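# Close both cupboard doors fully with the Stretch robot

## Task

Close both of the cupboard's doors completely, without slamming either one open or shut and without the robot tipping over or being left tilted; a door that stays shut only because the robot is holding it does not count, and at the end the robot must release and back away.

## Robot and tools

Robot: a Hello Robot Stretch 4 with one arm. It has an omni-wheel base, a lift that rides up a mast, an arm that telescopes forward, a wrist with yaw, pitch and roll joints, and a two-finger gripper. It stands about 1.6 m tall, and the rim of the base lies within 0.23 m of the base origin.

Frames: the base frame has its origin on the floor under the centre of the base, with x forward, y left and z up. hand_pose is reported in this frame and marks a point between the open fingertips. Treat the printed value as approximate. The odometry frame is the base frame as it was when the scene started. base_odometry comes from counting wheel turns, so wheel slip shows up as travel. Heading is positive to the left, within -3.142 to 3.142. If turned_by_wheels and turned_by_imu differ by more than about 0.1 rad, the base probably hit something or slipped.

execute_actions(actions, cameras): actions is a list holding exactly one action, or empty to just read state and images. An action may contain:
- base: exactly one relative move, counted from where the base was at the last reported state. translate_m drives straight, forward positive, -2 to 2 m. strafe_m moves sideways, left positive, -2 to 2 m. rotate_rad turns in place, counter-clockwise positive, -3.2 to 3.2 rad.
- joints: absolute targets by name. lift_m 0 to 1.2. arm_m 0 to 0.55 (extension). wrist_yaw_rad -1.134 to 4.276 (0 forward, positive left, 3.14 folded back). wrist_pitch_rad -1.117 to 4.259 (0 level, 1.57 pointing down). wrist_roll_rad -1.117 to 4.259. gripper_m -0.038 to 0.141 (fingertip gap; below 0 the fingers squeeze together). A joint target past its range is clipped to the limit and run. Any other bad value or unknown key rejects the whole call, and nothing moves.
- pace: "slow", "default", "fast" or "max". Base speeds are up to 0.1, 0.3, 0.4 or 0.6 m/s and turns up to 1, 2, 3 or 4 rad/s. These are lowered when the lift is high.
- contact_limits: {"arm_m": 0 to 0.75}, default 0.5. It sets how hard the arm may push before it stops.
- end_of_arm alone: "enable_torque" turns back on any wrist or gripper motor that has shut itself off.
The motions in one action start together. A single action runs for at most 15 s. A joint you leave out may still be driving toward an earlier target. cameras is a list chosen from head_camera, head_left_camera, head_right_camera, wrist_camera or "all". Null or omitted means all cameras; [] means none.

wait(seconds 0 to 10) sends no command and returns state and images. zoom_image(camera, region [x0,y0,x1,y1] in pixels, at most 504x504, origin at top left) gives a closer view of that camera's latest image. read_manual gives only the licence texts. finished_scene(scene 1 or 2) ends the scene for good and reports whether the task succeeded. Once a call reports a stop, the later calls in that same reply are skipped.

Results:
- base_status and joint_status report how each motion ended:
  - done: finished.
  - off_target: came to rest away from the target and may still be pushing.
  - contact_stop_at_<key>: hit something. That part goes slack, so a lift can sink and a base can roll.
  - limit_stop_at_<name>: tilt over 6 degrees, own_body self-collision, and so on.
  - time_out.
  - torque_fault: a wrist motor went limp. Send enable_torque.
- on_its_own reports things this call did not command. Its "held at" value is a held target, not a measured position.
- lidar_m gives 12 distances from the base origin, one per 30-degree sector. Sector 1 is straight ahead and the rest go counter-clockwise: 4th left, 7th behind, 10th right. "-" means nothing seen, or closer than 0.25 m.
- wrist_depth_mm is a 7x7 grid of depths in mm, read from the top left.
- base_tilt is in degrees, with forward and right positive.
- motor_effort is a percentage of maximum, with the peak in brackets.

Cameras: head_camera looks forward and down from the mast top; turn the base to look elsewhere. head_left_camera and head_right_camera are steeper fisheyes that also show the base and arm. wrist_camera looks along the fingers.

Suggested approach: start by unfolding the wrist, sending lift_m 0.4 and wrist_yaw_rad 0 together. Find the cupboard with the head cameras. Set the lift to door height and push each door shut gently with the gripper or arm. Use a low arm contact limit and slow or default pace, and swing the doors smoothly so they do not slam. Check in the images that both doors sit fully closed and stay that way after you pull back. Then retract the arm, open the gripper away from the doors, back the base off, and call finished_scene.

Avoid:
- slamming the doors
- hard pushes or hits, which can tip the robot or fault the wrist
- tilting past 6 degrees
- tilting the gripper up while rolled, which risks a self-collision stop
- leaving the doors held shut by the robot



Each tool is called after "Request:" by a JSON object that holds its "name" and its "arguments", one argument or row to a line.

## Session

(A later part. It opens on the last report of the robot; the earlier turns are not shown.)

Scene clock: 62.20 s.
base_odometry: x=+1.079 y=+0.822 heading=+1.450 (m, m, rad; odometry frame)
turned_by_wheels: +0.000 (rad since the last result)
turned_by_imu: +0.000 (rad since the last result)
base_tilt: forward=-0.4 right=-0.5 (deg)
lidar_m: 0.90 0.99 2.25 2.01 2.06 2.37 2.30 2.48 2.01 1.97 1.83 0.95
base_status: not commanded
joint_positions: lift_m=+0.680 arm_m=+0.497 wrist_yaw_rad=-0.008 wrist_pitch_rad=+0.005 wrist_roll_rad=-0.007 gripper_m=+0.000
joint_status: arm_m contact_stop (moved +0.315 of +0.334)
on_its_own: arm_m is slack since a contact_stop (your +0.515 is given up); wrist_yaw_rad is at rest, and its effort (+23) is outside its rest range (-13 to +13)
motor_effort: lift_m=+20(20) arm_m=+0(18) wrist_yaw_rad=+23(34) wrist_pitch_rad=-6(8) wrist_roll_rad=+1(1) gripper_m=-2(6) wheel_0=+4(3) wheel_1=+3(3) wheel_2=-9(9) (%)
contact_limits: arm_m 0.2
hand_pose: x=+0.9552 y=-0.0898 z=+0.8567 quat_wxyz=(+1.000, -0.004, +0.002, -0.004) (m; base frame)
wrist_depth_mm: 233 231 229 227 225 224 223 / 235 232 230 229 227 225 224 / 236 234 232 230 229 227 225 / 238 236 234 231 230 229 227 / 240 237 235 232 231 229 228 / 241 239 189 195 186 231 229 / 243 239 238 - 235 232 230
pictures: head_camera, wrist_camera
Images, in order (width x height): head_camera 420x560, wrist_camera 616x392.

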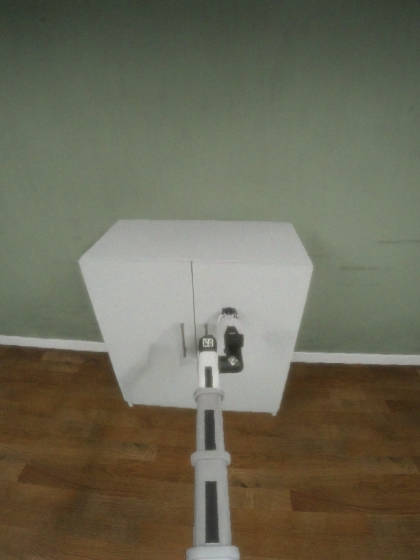

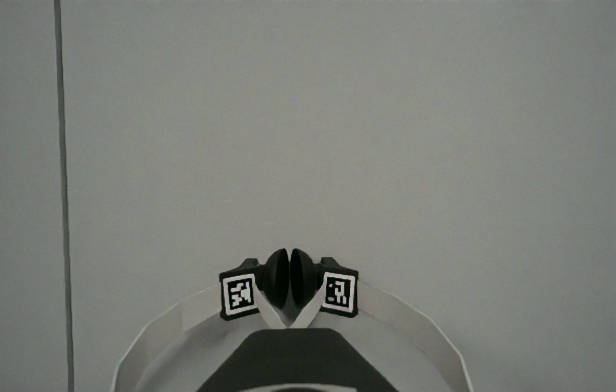

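Request:
{"name": "execute_actions", "arguments": {
  "actions": [
    {"base":{"translate_m":-0.2},"joints":{"arm_m":0.05},"pace":"fast"}
  ],
  "cameras": ["head_camera","wrist_camera"]
}}

Scene clock: 64.27 s.
base_odometry: x=+1.055 y=+0.624 heading=+1.450 (m, m, rad; odometry frame)
turned_by_wheels: +0.000 (rad since the last result)
turned_by_imu: +0.001 (rad since the last result)
base_tilt: forward=-0.3 right=-0.5 (deg)
lidar_m: 1.11 1.22 2.58 1.97 2.12 2.15 2.11 2.28 1.99 1.95 2.10 1.16
base_status: done
joint_positions: lift_m=+0.680 arm_m=+0.051 wrist_yaw_rad=+0.000 wrist_pitch_rad=+0.005 wrist_roll_rad=-0.007 gripper_m=+0.000
joint_status: all done
motor_effort: lift_m=+20(20) arm_m=-8(9) wrist_yaw_rad=+0(22) wrist_pitch_rad=-6(8) wrist_roll_rad=+1(1) gripper_m=-4(5) wheel_0=+0(7) wheel_1=+2(7) wheel_2=-1(11) (%)
hand_pose: x=+0.5108 y=-0.0875 z=+0.8565 quat_wxyz=(+1.000, -0.004, +0.003, +0.000) (m; base frame)
wrist_depth_mm: 1336 1336 1308 1281 1281 1255 1255 / 1336 1336 1308 1308 1281 1255 1255 / 1366 878 866 854 842 1281 1281 / 1366 878 866 866 854 1308 1255 / 1366 891 878 854 854 1281 1281 / 1366 891 186 193 866 1308 1308 / 1366 904 878 - 866 1308 1281
pictures: head_camera, wrist_camera
Images, in order (width x height): head_camera 420x560, wrist_camera 616x392.

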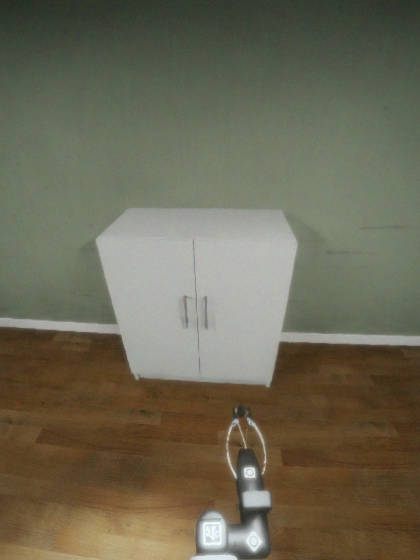

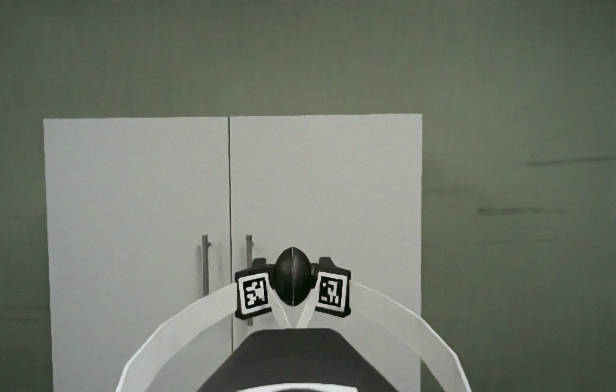

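Request:
{"name": "finished_scene", "arguments": {
  "scene": 1
}}

The scene is finished: the task was done.


## Next scene

The same job, from a new start.

Request:
{"name": "execute_actions", "arguments": {
  "actions": []
}}

Scene clock: 0.00 s.
base_odometry: x=+0.000 y=+0.000 heading=+0.000 (m, m, rad; odometry frame)
turned_by_wheels: +0.000 (rad since the last result)
turned_by_imu: +0.000 (rad since the last result)
base_tilt: forward=-0.3 right=-0.5 (deg)
lidar_m: 1.39 2.51 1.53 1.59 1.66 1.53 1.58 2.03 2.34 2.45 2.33 1.32
base_status: not commanded
joint_positions: lift_m=+0.131 arm_m=-0.001 wrist_yaw_rad=+3.064 wrist_pitch_rad=+0.005 wrist_roll_rad=-0.007 gripper_m=+0.057
joint_status: not commanded
motor_effort: lift_m=+18 arm_m=+0 wrist_yaw_rad=-1 wrist_pitch_rad=-7 wrist_roll_rad=+1 gripper_m=-3 wheel_0=+0 wheel_1=+0 wheel_2=+1 (%)
hand_pose: x=-0.1113 y=+0.1095 z=+0.3079 quat_wxyz=(+0.039, -0.003, -0.004, +0.999) (m; base frame)
wrist_depth_mm: 135 139 1863 1756 1576 1499 1397 / 107 140 1808 1708 1618 1499 1366 / 113 140 1808 1708 1618 1499 1397 / 136 176 1863 1756 1618 1499 1397 / - - 1808 1756 1576 1537 1430 / 1118 1098 197 1008 199 1098 1098 / 759 504 809 - 750 715 759
pictures: head_camera, head_left_camera, head_right_camera, wrist_camera
Images, in order (width x height): head_camera 420x560, head_left_camera 420x672, head_right_camera 420x672, wrist_camera 616x392.

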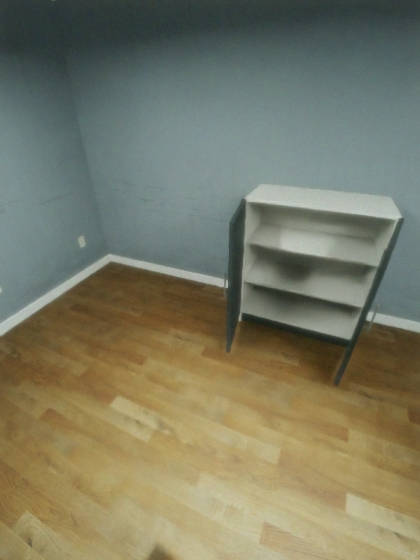

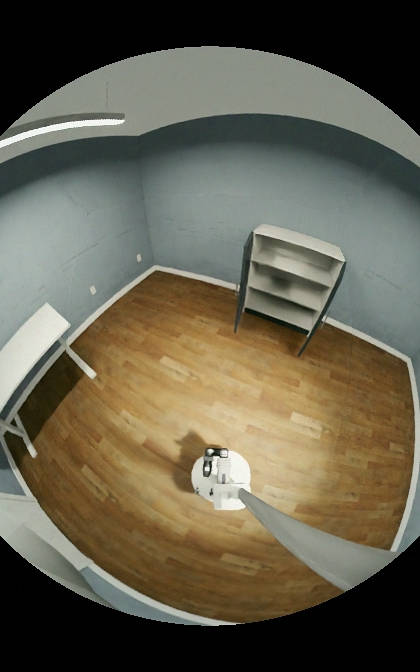

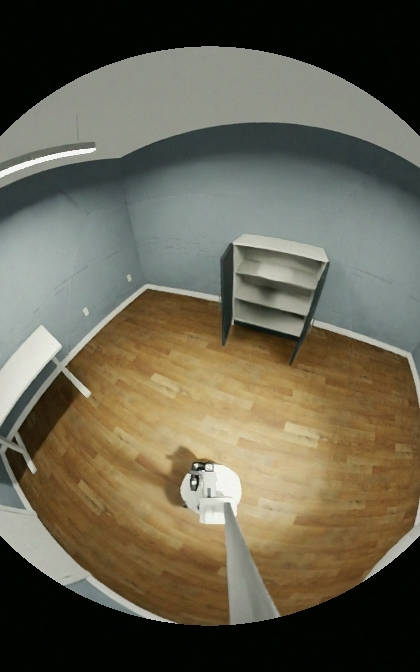

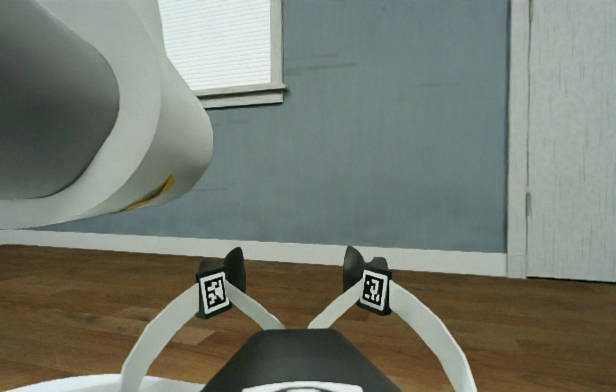

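Request:
{"name": "execute_actions", "arguments": {
  "actions": [
    {"base":{"rotate_rad":-0.4},"joints":{"lift_m":0.68,"wrist_yaw_rad":0,"gripper_m":0},"pace":"fast"}
  ],
  "cameras": ["head_camera","wrist_camera"]
}}

Request:
{"name": "zoom_image", "arguments": {
  "camera": "head_camera",
  "region": [90, 170, 330, 390]
}}

Scene clock: 2.60 s.
base_odometry: x=+0.000 y=+0.000 heading=-0.400 (m, m, rad; odometry frame)
turned_by_wheels: -0.400 (rad since the last result)
turned_by_imu: -0.405 (rad since the last result)
base_tilt: forward=-0.4 right=-0.4 (deg)
lidar_m: 1.29 1.40 2.40 1.52 1.64 1.58 1.54 1.59 2.31 2.37 2.52 1.38
base_status: done
joint_positions: lift_m=+0.680 arm_m=-0.001 wrist_yaw_rad=+0.000 wrist_pitch_rad=+0.005 wrist_roll_rad=-0.007 gripper_m=+0.000
joint_status: all done
motor_effort: lift_m=+20(20) arm_m=+0(0) wrist_yaw_rad=-2(9) wrist_pitch_rad=-7(8) wrist_roll_rad=+1(1) gripper_m=-6(8) wheel_0=+1(8) wheel_1=-1(9) wheel_2=+0(9) (%)
hand_pose: x=+0.4581 y=-0.0873 z=+0.8565 quat_wxyz=(+1.000, -0.004, +0.003, +0.000) (m; base frame)
wrist_depth_mm: 1983 1983 1983 1983 1983 1983 1983 / 1983 1983 1983 1983 - - - / - 1983 1983 1983 - - - / - 1499 1983 1983 - - - / - 1499 - - - - - / 1983 1464 190 193 1098 - - / 1921 1138 1661 - 1808 1863 1863
pictures: head_camera, wrist_camera
Images, in order (width x height): head_camera 420x560, wrist_camera 616x392.

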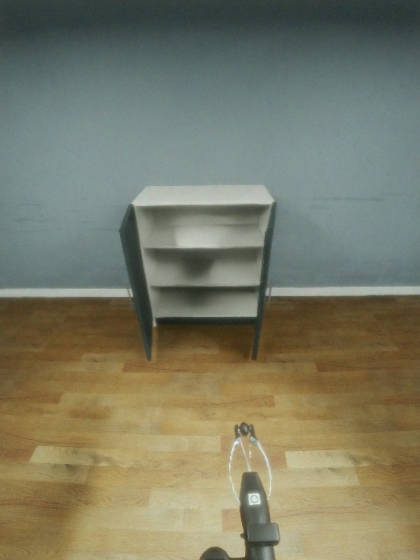

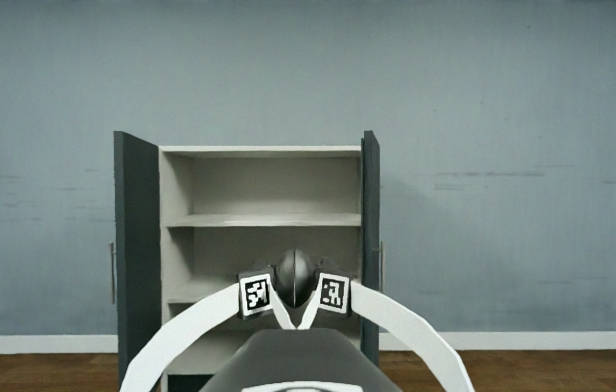

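Region (90, 170, 330, 390) of head_camera's 420x560 image, scaled by 2.100, with more detail than that image has; it fills the top 462 rows of this view, and the rest is white.

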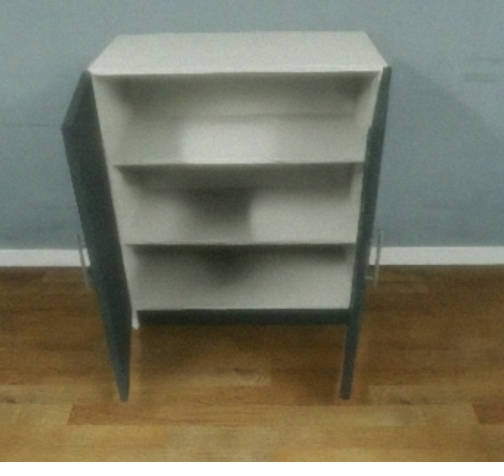

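Request:
{"name": "execute_actions", "arguments": {
  "actions": [
    {"base":{"strafe_m":-0.34},"joints":{"lift_m":0.65,"arm_m":0.27},"pace":"fast"}
  ],
  "cameras": ["wrist_camera"]
}}

Request:
{"name": "execute_actions", "arguments": {
  "actions": [
    {"base":{"translate_m":0.75},"pace":"fast"}
  ],
  "cameras": ["head_camera","wrist_camera"]
}}

Scene clock: 4.80 s.
base_odometry: x=-0.132 y=-0.313 heading=-0.400 (m, m, rad; odometry frame)
turned_by_wheels: +0.000 (rad since the last result)
turned_by_imu: +0.000 (rad since the last result)
base_tilt: forward=-0.4 right=-0.4 (deg)
lidar_m: 1.25 1.52 2.79 1.90 2.03 1.62 1.55 1.61 2.11 2.03 2.16 2.24
base_status: done
joint_positions: lift_m=+0.650 arm_m=+0.268 wrist_yaw_rad=+0.000 wrist_pitch_rad=+0.005 wrist_roll_rad=-0.007 gripper_m=+0.000
joint_status: all done
motor_effort: lift_m=+16(18) arm_m=+9(11) wrist_yaw_rad=-1(2) wrist_pitch_rad=-5(7) wrist_roll_rad=+1(1) gripper_m=-5(5) wheel_0=-1(12) wheel_1=+0(11) wheel_2=+1(3) (%)
hand_pose: x=+0.7277 y=-0.0874 z=+0.8269 quat_wxyz=(+1.000, -0.004, +0.003, +0.000) (m; base frame)
wrist_depth_mm: 1708 1708 1708 1708 1708 1708 1708 / 1708 1708 1756 1708 1708 1708 1708 / 1336 1756 1255 1708 1708 1708 1756 / 1308 1708 1397 1756 1756 1756 1708 / 1336 1708 1708 1078 1756 1756 1756 / 1281 1537 190 193 1756 1756 1808 / 1336 1430 1576 - 1708 1756 1756
pictures: wrist_camera
Images, in order (width x height): wrist_camera 616x392.

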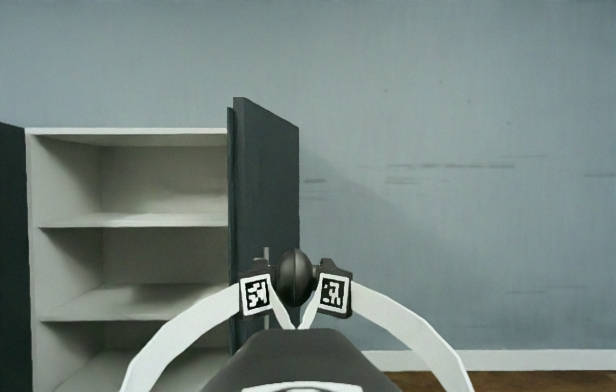

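Scene clock: 8.00 s.
base_odometry: x=+0.559 y=-0.605 heading=-0.400 (m, m, rad; odometry frame)
turned_by_wheels: +0.000 (rad since the last result)
turned_by_imu: -0.004 (rad since the last result)
base_tilt: forward=-0.4 right=-0.5 (deg)
lidar_m: 0.53 1.05 0.93 1.92 1.99 2.38 2.31 2.43 2.12 2.07 1.95 1.46
base_status: done
joint_positions: lift_m=+0.650 arm_m=+0.268 wrist_yaw_rad=+0.000 wrist_pitch_rad=+0.005 wrist_roll_rad=-0.007 gripper_m=+0.000
joint_status: not commanded
motor_effort: lift_m=+16(16) arm_m=+9(9) wrist_yaw_rad=-1(1) wrist_pitch_rad=-4(6) wrist_roll_rad=+1(1) gripper_m=-6(6) wheel_0=-1(7) wheel_1=+0(7) wheel_2=+0(11) (%)
hand_pose: x=+0.7278 y=-0.0874 z=+0.8269 quat_wxyz=(+1.000, -0.004, +0.003, +0.000) (m; base frame)
wrist_depth_mm: 115 153 229 946 946 946 946 / 115 153 229 459 946 960 946 / 115 153 230 459 946 960 976 / 115 154 230 462 960 960 960 / 115 154 216 359 960 976 976 / 116 154 190 193 960 976 976 / 116 138 203 - 976 976 991
pictures: head_camera, wrist_camera
Images, in order (width x height): head_camera 420x560, wrist_camera 616x392.

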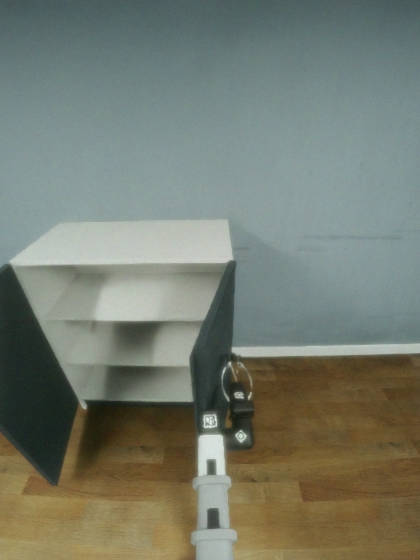

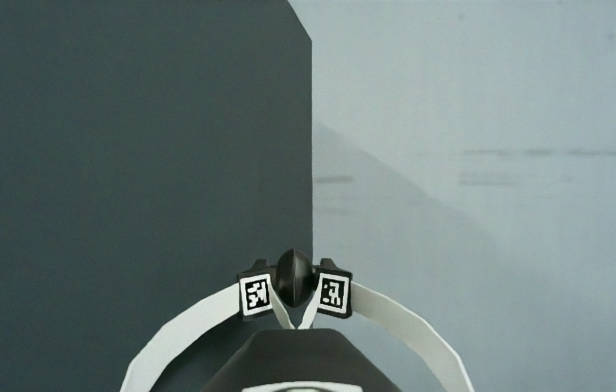

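Request:
{"name": "execute_actions", "arguments": {
  "actions": [
    {"base":{"strafe_m":0.26},"joints":{"arm_m":0.3},"pace":"slow"}
  ],
  "cameras": ["head_camera"]
}}

Request:
{"name": "execute_actions", "arguments": {
  "actions": [
    {"joints":{"arm_m":0.49},"contact_limits":{"arm_m":0.2},"pace":"slow"}
  ],
  "cameras": ["head_camera"]
}}

Scene clock: 11.83 s.
base_odometry: x=+0.660 y=-0.366 heading=-0.400 (m, m, rad; odometry frame)
turned_by_wheels: +0.000 (rad since the last result)
turned_by_imu: -0.001 (rad since the last result)
base_tilt: forward=-0.4 right=-0.5 (deg)
lidar_m: 0.69 0.73 2.17 1.73 1.68 2.36 2.29 2.44 2.42 2.33 1.97 0.89
base_status: done
joint_positions: lift_m=+0.650 arm_m=+0.298 wrist_yaw_rad=-0.001 wrist_pitch_rad=+0.005 wrist_roll_rad=-0.007 gripper_m=+0.000
joint_status: all done
motor_effort: lift_m=+16(15) arm_m=+10(10) wrist_yaw_rad=+0(14) wrist_pitch_rad=-5(9) wrist_roll_rad=+1(1) gripper_m=-5(3) wheel_0=-2(11) wheel_1=+0(5) wheel_2=-2(3) (%)
hand_pose: x=+0.7577 y=-0.0876 z=+0.8269 quat_wxyz=(+1.000, -0.004, +0.003, +0.000) (m; base frame)
wrist_depth_mm: 473 189 214 254 310 404 931 / 554 191 215 255 312 404 946 / 831 194 216 256 315 410 946 / 866 195 217 257 317 413 946 / 715 195 213 245 320 418 946 / 831 196 190 195 293 418 960 / 842 189 210 - 317 424 960
pictures: head_camera
Images, in order (width x height): head_camera 420x560.

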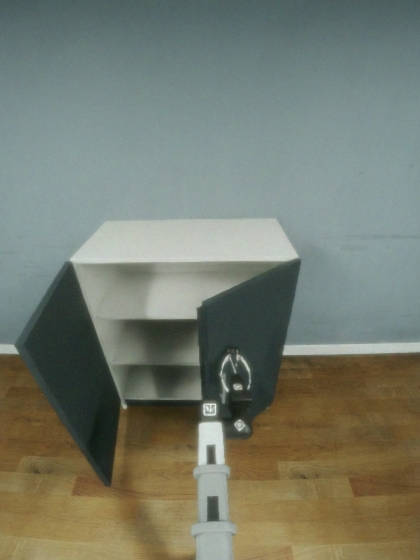

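Scene clock: 15.00 s.
base_odometry: x=+0.660 y=-0.366 heading=-0.400 (m, m, rad; odometry frame)
turned_by_wheels: +0.000 (rad since the last result)
turned_by_imu: +0.000 (rad since the last result)
base_tilt: forward=-0.3 right=-0.5 (deg)
lidar_m: 0.93 0.73 2.17 1.70 1.66 2.34 2.31 2.43 2.42 2.34 1.95 0.99
base_status: not commanded
joint_positions: lift_m=+0.650 arm_m=+0.488 wrist_yaw_rad=+0.000 wrist_pitch_rad=+0.005 wrist_roll_rad=-0.007 gripper_m=+0.000
joint_status: all done
motor_effort: lift_m=+16(16) arm_m=+10(9) wrist_yaw_rad=+0(1) wrist_pitch_rad=-7(3) wrist_roll_rad=+1(2) gripper_m=-5(4) wheel_0=-2(2) wheel_1=+0(0) wheel_2=-2(2) (%)
contact_limits: arm_m 0.2
hand_pose: x=+0.9477 y=-0.0875 z=+0.8269 quat_wxyz=(+1.000, -0.004, +0.003, +0.000) (m; base frame)
wrist_depth_mm: 221 226 232 236 244 250 255 / 222 227 233 238 245 252 257 / 224 229 234 240 246 253 259 / 224 230 236 241 248 254 260 / 225 230 236 240 250 256 262 / 227 232 190 192 249 257 263 / 228 231 237 - 251 258 265
pictures: head_camera
Images, in order (width x height): head_camera 420x560.

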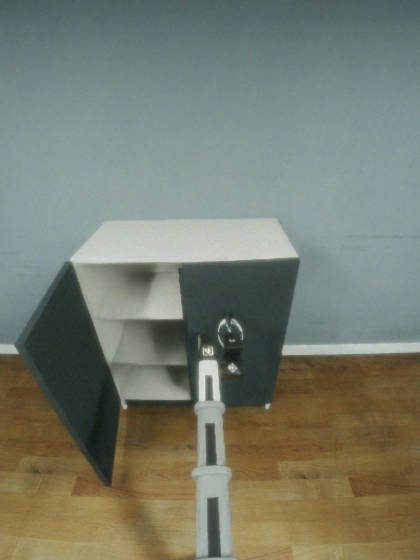

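Request:
{"name": "execute_actions", "arguments": {
  "actions": [
    {"joints":{"arm_m":0.53},"contact_limits":{"arm_m":0.2},"pace":"slow"}
  ],
  "cameras": []
}}

Scene clock: 16.43 s.
base_odometry: x=+0.660 y=-0.366 heading=-0.401 (m, m, rad; odometry frame)
turned_by_wheels: +0.000 (rad since the last result)
turned_by_imu: +0.000 (rad since the last result)
base_tilt: forward=-0.4 right=-0.5 (deg)
lidar_m: 0.95 0.72 2.16 1.70 1.68 2.34 2.28 2.41 2.39 2.33 1.98 1.02
base_status: not commanded
joint_positions: lift_m=+0.650 arm_m=+0.522 wrist_yaw_rad=-0.009 wrist_pitch_rad=+0.005 wrist_roll_rad=-0.007 gripper_m=+0.000
joint_status: arm_m contact_stop (moved +0.034 of +0.042)
on_its_own: arm_m is slack since a contact_stop (your +0.530 is given up); wrist_yaw_rad is at rest, and its effort (+24) is outside its rest range (-13 to +13)
motor_effort: lift_m=+16(16) arm_m=+0(22) wrist_yaw_rad=+24(25) wrist_pitch_rad=-8(7) wrist_roll_rad=+0(1) gripper_m=-1(5) wheel_0=+2(2) wheel_1=+1(1) wheel_2=-10(10) (%)
contact_limits: arm_m 0.2
hand_pose: x=+0.9809 y=-0.0899 z=+0.8270 quat_wxyz=(+1.000, -0.004, +0.002, -0.004) (m; base frame)
wrist_depth_mm: 227 228 229 230 231 233 234 / 228 229 230 231 233 234 235 / 229 231 232 233 234 235 236 / 231 232 234 235 236 236 237 / 232 233 234 235 236 237 238 / 233 235 188 195 237 239 241 / 235 235 236 - 239 241 242
pictures: none
No camera images: the call's "cameras" was empty. Leave "cameras" out to get every camera's image.

Request:
{"name": "execute_actions", "arguments": {
  "actions": [
    {"base":{"translate_m":-0.04},"joints":{"arm_m":0},"pace":"fast"}
  ],
  "cameras": []
}}

Request:
{"name": "execute_actions", "arguments": {
  "actions": [
    {"base":{"strafe_m":0.71},"pace":"fast"}
  ],
  "cameras": ["head_camera","wrist_camera"]
}}

Scene clock: 18.70 s.
base_odometry: x=+0.623 y=-0.350 heading=-0.401 (m, m, rad; odometry frame)
turned_by_wheels: +0.000 (rad since the last result)
turned_by_imu: +0.000 (rad since the last result)
base_tilt: forward=-0.3 right=-0.4 (deg)
lidar_m: 0.99 0.76 2.22 1.68 1.70 2.31 2.26 2.36 2.41 2.33 2.06 1.04
base_status: done
joint_positions: lift_m=+0.650 arm_m=+0.002 wrist_yaw_rad=+0.000 wrist_pitch_rad=+0.005 wrist_roll_rad=-0.007 gripper_m=+0.000
joint_status: all done
motor_effort: lift_m=+16(16) arm_m=-9(14) wrist_yaw_rad=-1(23) wrist_pitch_rad=-5(8) wrist_roll_rad=+1(1) gripper_m=-5(5) wheel_0=+0(2) wheel_1=+1(8) wheel_2=-1(11) (%)
hand_pose: x=+0.4610 y=-0.0875 z=+0.8268 quat_wxyz=(+1.000, -0.004, +0.003, +0.000) (m; base frame)
wrist_depth_mm: 1255 1255 1255 1281 1255 1255 1281 / 1281 1255 1255 1255 1281 1281 1281 / 931 1205 798 798 798 1308 1308 / 917 1255 798 798 809 1308 1281 / 891 1229 798 809 809 1308 1336 / 917 1255 190 193 809 1308 1308 / 878 878 842 - 820 1308 1308
pictures: none
No camera images: the call's "cameras" was empty. Leave "cameras" out to get every camera's image.

Scene clock: 21.73 s.
base_odometry: x=+0.900 y=+0.304 heading=-0.401 (m, m, rad; odometry frame)
turned_by_wheels: +0.000 (rad since the last result)
turned_by_imu: +0.000 (rad since the last result)
base_tilt: forward=-0.3 right=-0.4 (deg)
lidar_m: 0.70 1.59 1.73 1.40 0.98 1.37 2.18 2.33 3.15 3.05 1.43 0.64
base_status: done
joint_positions: lift_m=+0.650 arm_m=+0.002 wrist_yaw_rad=+0.000 wrist_pitch_rad=+0.005 wrist_roll_rad=-0.007 gripper_m=+0.000
joint_status: not commanded
motor_effort: lift_m=+16(16) arm_m=-9(9) wrist_yaw_rad=-1(1) wrist_pitch_rad=-7(7) wrist_roll_rad=+0(2) gripper_m=-6(5) wheel_0=+1(5) wheel_1=-1(12) wheel_2=+0(0) (%)
hand_pose: x=+0.4610 y=-0.0875 z=+0.8268 quat_wxyz=(+1.000, -0.004, +0.003, +0.000) (m; base frame)
wrist_depth_mm: 1281 1281 1308 1308 1281 1308 1308 / 1281 1308 1308 1308 439 1308 1336 / 1281 1308 1281 1308 442 1281 842 / 1308 1308 1308 1308 442 1308 842 / 1308 1308 1308 699 449 1308 831 / 1336 1308 190 193 392 1308 854 / 1336 1366 1336 - 399 904 854
pictures: head_camera, wrist_camera
Images, in order (width x height): head_camera 420x560, wrist_camera 616x392.

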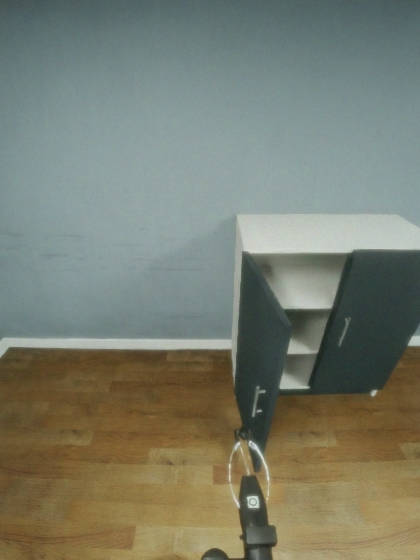

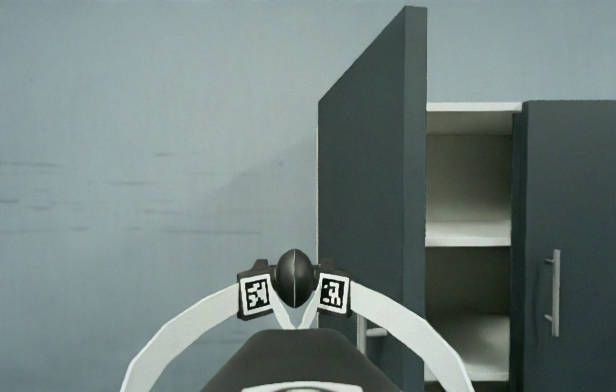

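Request:
{"name": "execute_actions", "arguments": {
  "actions": [
    {"base":{"translate_m":0.12},"joints":{"arm_m":0.27},"pace":"fast"}
  ],
  "cameras": []
}}

Request:
{"name": "execute_actions", "arguments": {
  "actions": [
    {"base":{"strafe_m":-0.32},"joints":{"arm_m":0.31},"pace":"slow"}
  ],
  "cameras": ["head_camera","wrist_camera"]
}}

Scene clock: 23.53 s.
base_odometry: x=+1.010 y=+0.257 heading=-0.401 (m, m, rad; odometry frame)
turned_by_wheels: +0.000 (rad since the last result)
turned_by_imu: +0.000 (rad since the last result)
base_tilt: forward=-0.3 right=-0.5 (deg)
lidar_m: 0.71 1.47 1.73 1.68 1.03 1.35 2.32 2.49 3.15 3.04 1.28 0.51
base_status: done
joint_positions: lift_m=+0.650 arm_m=+0.268 wrist_yaw_rad=+0.000 wrist_pitch_rad=+0.005 wrist_roll_rad=-0.007 gripper_m=+0.000
joint_status: all done
motor_effort: lift_m=+16(16) arm_m=+9(12) wrist_yaw_rad=-1(0) wrist_pitch_rad=-5(7) wrist_roll_rad=+0(1) gripper_m=-5(4) wheel_0=+1(9) wheel_1=+0(6) wheel_2=+0(10) (%)
hand_pose: x=+0.7278 y=-0.0874 z=+0.8269 quat_wxyz=(+1.000, -0.004, +0.003, +0.000) (m; base frame)
wrist_depth_mm: 891 891 904 904 290 184 146 / 891 904 904 904 291 185 146 / 904 904 904 917 291 185 146 / 917 917 917 917 293 185 147 / 917 917 917 750 294 185 147 / 917 931 190 193 235 186 147 / 931 931 931 - 273 173 147
pictures: none
No camera images: the call's "cameras" was empty. Leave "cameras" out to get every camera's image.

Scene clock: 27.87 s.
base_odometry: x=+0.885 y=-0.038 heading=-0.401 (m, m, rad; odometry frame)
turned_by_wheels: +0.000 (rad since the last result)
turned_by_imu: +0.000 (rad since the last result)
base_tilt: forward=-0.4 right=-0.5 (deg)
lidar_m: 0.70 1.44 2.05 1.96 1.35 1.87 2.35 2.50 2.80 2.73 1.87 0.71
base_status: done
joint_positions: lift_m=+0.650 arm_m=+0.308 wrist_yaw_rad=+0.000 wrist_pitch_rad=+0.005 wrist_roll_rad=-0.007 gripper_m=+0.000
joint_status: all done
motor_effort: lift_m=+16(15) arm_m=+9(9) wrist_yaw_rad=-2(11) wrist_pitch_rad=-7(5) wrist_roll_rad=+1(1) gripper_m=-4(8) wheel_0=+2(7) wheel_1=-2(6) wheel_2=-1(2) (%)
hand_pose: x=+0.7678 y=-0.0873 z=+0.8269 quat_wxyz=(+1.000, -0.004, +0.003, +0.000) (m; base frame)
wrist_depth_mm: 842 315 272 237 211 191 177 / 842 317 272 240 213 191 178 / 854 320 276 241 213 193 179 / 842 324 277 242 215 193 179 / 866 325 278 235 216 195 181 / 866 329 190 193 207 196 182 / 866 325 289 - 215 192 183
pictures: head_camera, wrist_camera
Images, in order (width x height): head_camera 420x560, wrist_camera 616x392.

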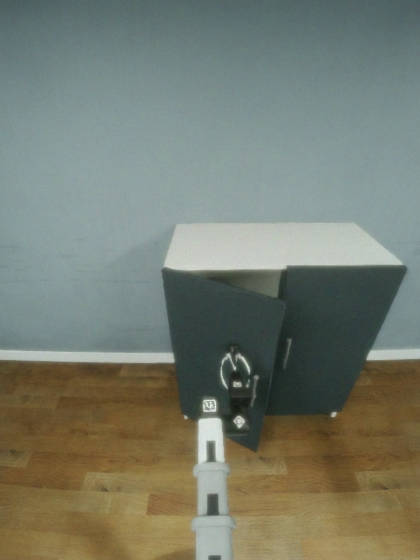

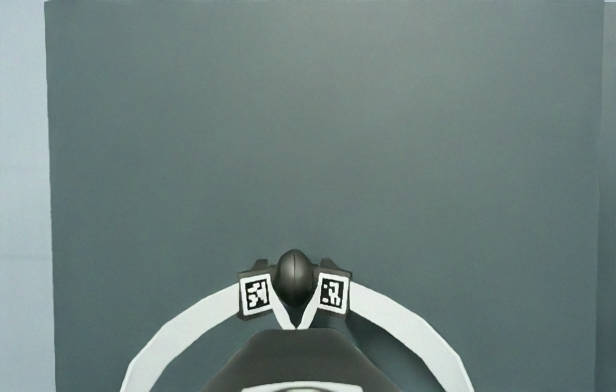

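Request:
{"name": "execute_actions", "arguments": {
  "actions": [
    {"joints":{"arm_m":0.468},"contact_limits":{"arm_m":0.2},"pace":"slow"}
  ],
  "cameras": ["head_camera"]
}}

Scene clock: 30.60 s.
base_odometry: x=+0.885 y=-0.037 heading=-0.401 (m, m, rad; odometry frame)
turned_by_wheels: +0.000 (rad since the last result)
turned_by_imu: -0.001 (rad since the last result)
base_tilt: forward=-0.3 right=-0.5 (deg)
lidar_m: 0.90 1.45 2.06 1.96 1.30 1.83 2.36 2.50 2.79 2.73 1.86 0.90
base_status: not commanded
joint_positions: lift_m=+0.650 arm_m=+0.459 wrist_yaw_rad=-0.008 wrist_pitch_rad=+0.005 wrist_roll_rad=-0.007 gripper_m=+0.000
joint_status: arm_m contact_stop (moved +0.150 of +0.160)
on_its_own: arm_m is slack since a contact_stop (your +0.468 is given up); wrist_yaw_rad is at rest, and its effort (+24) is outside its rest range (-13 to +13)
motor_effort: lift_m=+16(16) arm_m=+0(16) wrist_yaw_rad=+24(24) wrist_pitch_rad=-4(5) wrist_roll_rad=+0(1) gripper_m=+0(4) wheel_0=+3(3) wheel_1=+1(2) wheel_2=-10(10) (%)
contact_limits: arm_m 0.2
hand_pose: x=+0.9174 y=-0.0899 z=+0.8270 quat_wxyz=(+1.000, -0.004, +0.002, -0.004) (m; base frame)
wrist_depth_mm: 227 228 229 230 231 232 233 / 229 229 230 231 233 234 235 / 229 231 232 233 234 235 236 / 231 231 233 234 235 236 237 / 232 233 234 235 236 238 239 / 233 235 187 195 236 239 240 / 235 236 236 - 238 240 242
pictures: head_camera
Images, in order (width x height): head_camera 420x560.

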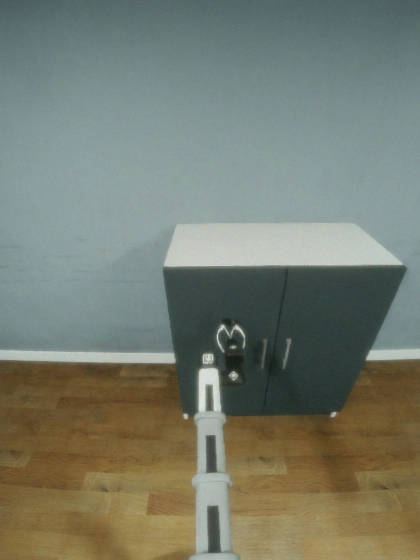

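Request:
{"name": "execute_actions", "arguments": {
  "actions": [
    {"base":{"translate_m":-0.2},"joints":{"arm_m":0.05},"pace":"fast"}
  ],
  "cameras": ["head_camera"]
}}

Scene clock: 32.60 s.
base_odometry: x=+0.701 y=+0.041 heading=-0.401 (m, m, rad; odometry frame)
turned_by_wheels: +0.000 (rad since the last result)
turned_by_imu: +0.000 (rad since the last result)
base_tilt: forward=-0.3 right=-0.5 (deg)
lidar_m: 1.09 1.67 2.05 1.26 1.27 1.88 2.16 2.29 2.82 2.72 2.15 1.12
base_status: done
joint_positions: lift_m=+0.650 arm_m=+0.052 wrist_yaw_rad=+0.000 wrist_pitch_rad=+0.005 wrist_roll_rad=-0.007 gripper_m=+0.000
joint_status: all done
motor_effort: lift_m=+16(16) arm_m=-9(11) wrist_yaw_rad=+0(23) wrist_pitch_rad=-9(7) wrist_roll_rad=+1(2) gripper_m=-5(6) wheel_0=-1(3) wheel_1=+0(7) wheel_2=-1(12) (%)
hand_pose: x=+0.5110 y=-0.0875 z=+0.8268 quat_wxyz=(+1.000, -0.004, +0.003, +0.000) (m; base frame)
wrist_depth_mm: 1281 1308 1308 1308 1336 1336 1336 / 1308 1308 1308 1308 1308 1308 1336 / 1308 1308 842 842 842 842 854 / 1336 1308 854 842 854 854 854 / 1336 1336 854 854 854 854 854 / 1336 1336 190 193 831 866 866 / 1336 1336 866 - 854 866 866
pictures: head_camera
Images, in order (width x height): head_camera 420x560.

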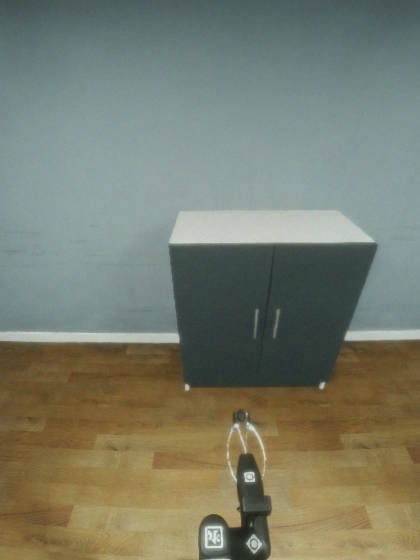

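Request:
{"name": "finished_scene", "arguments": {
  "scene": 2
}}

The scene is finished: the task was done.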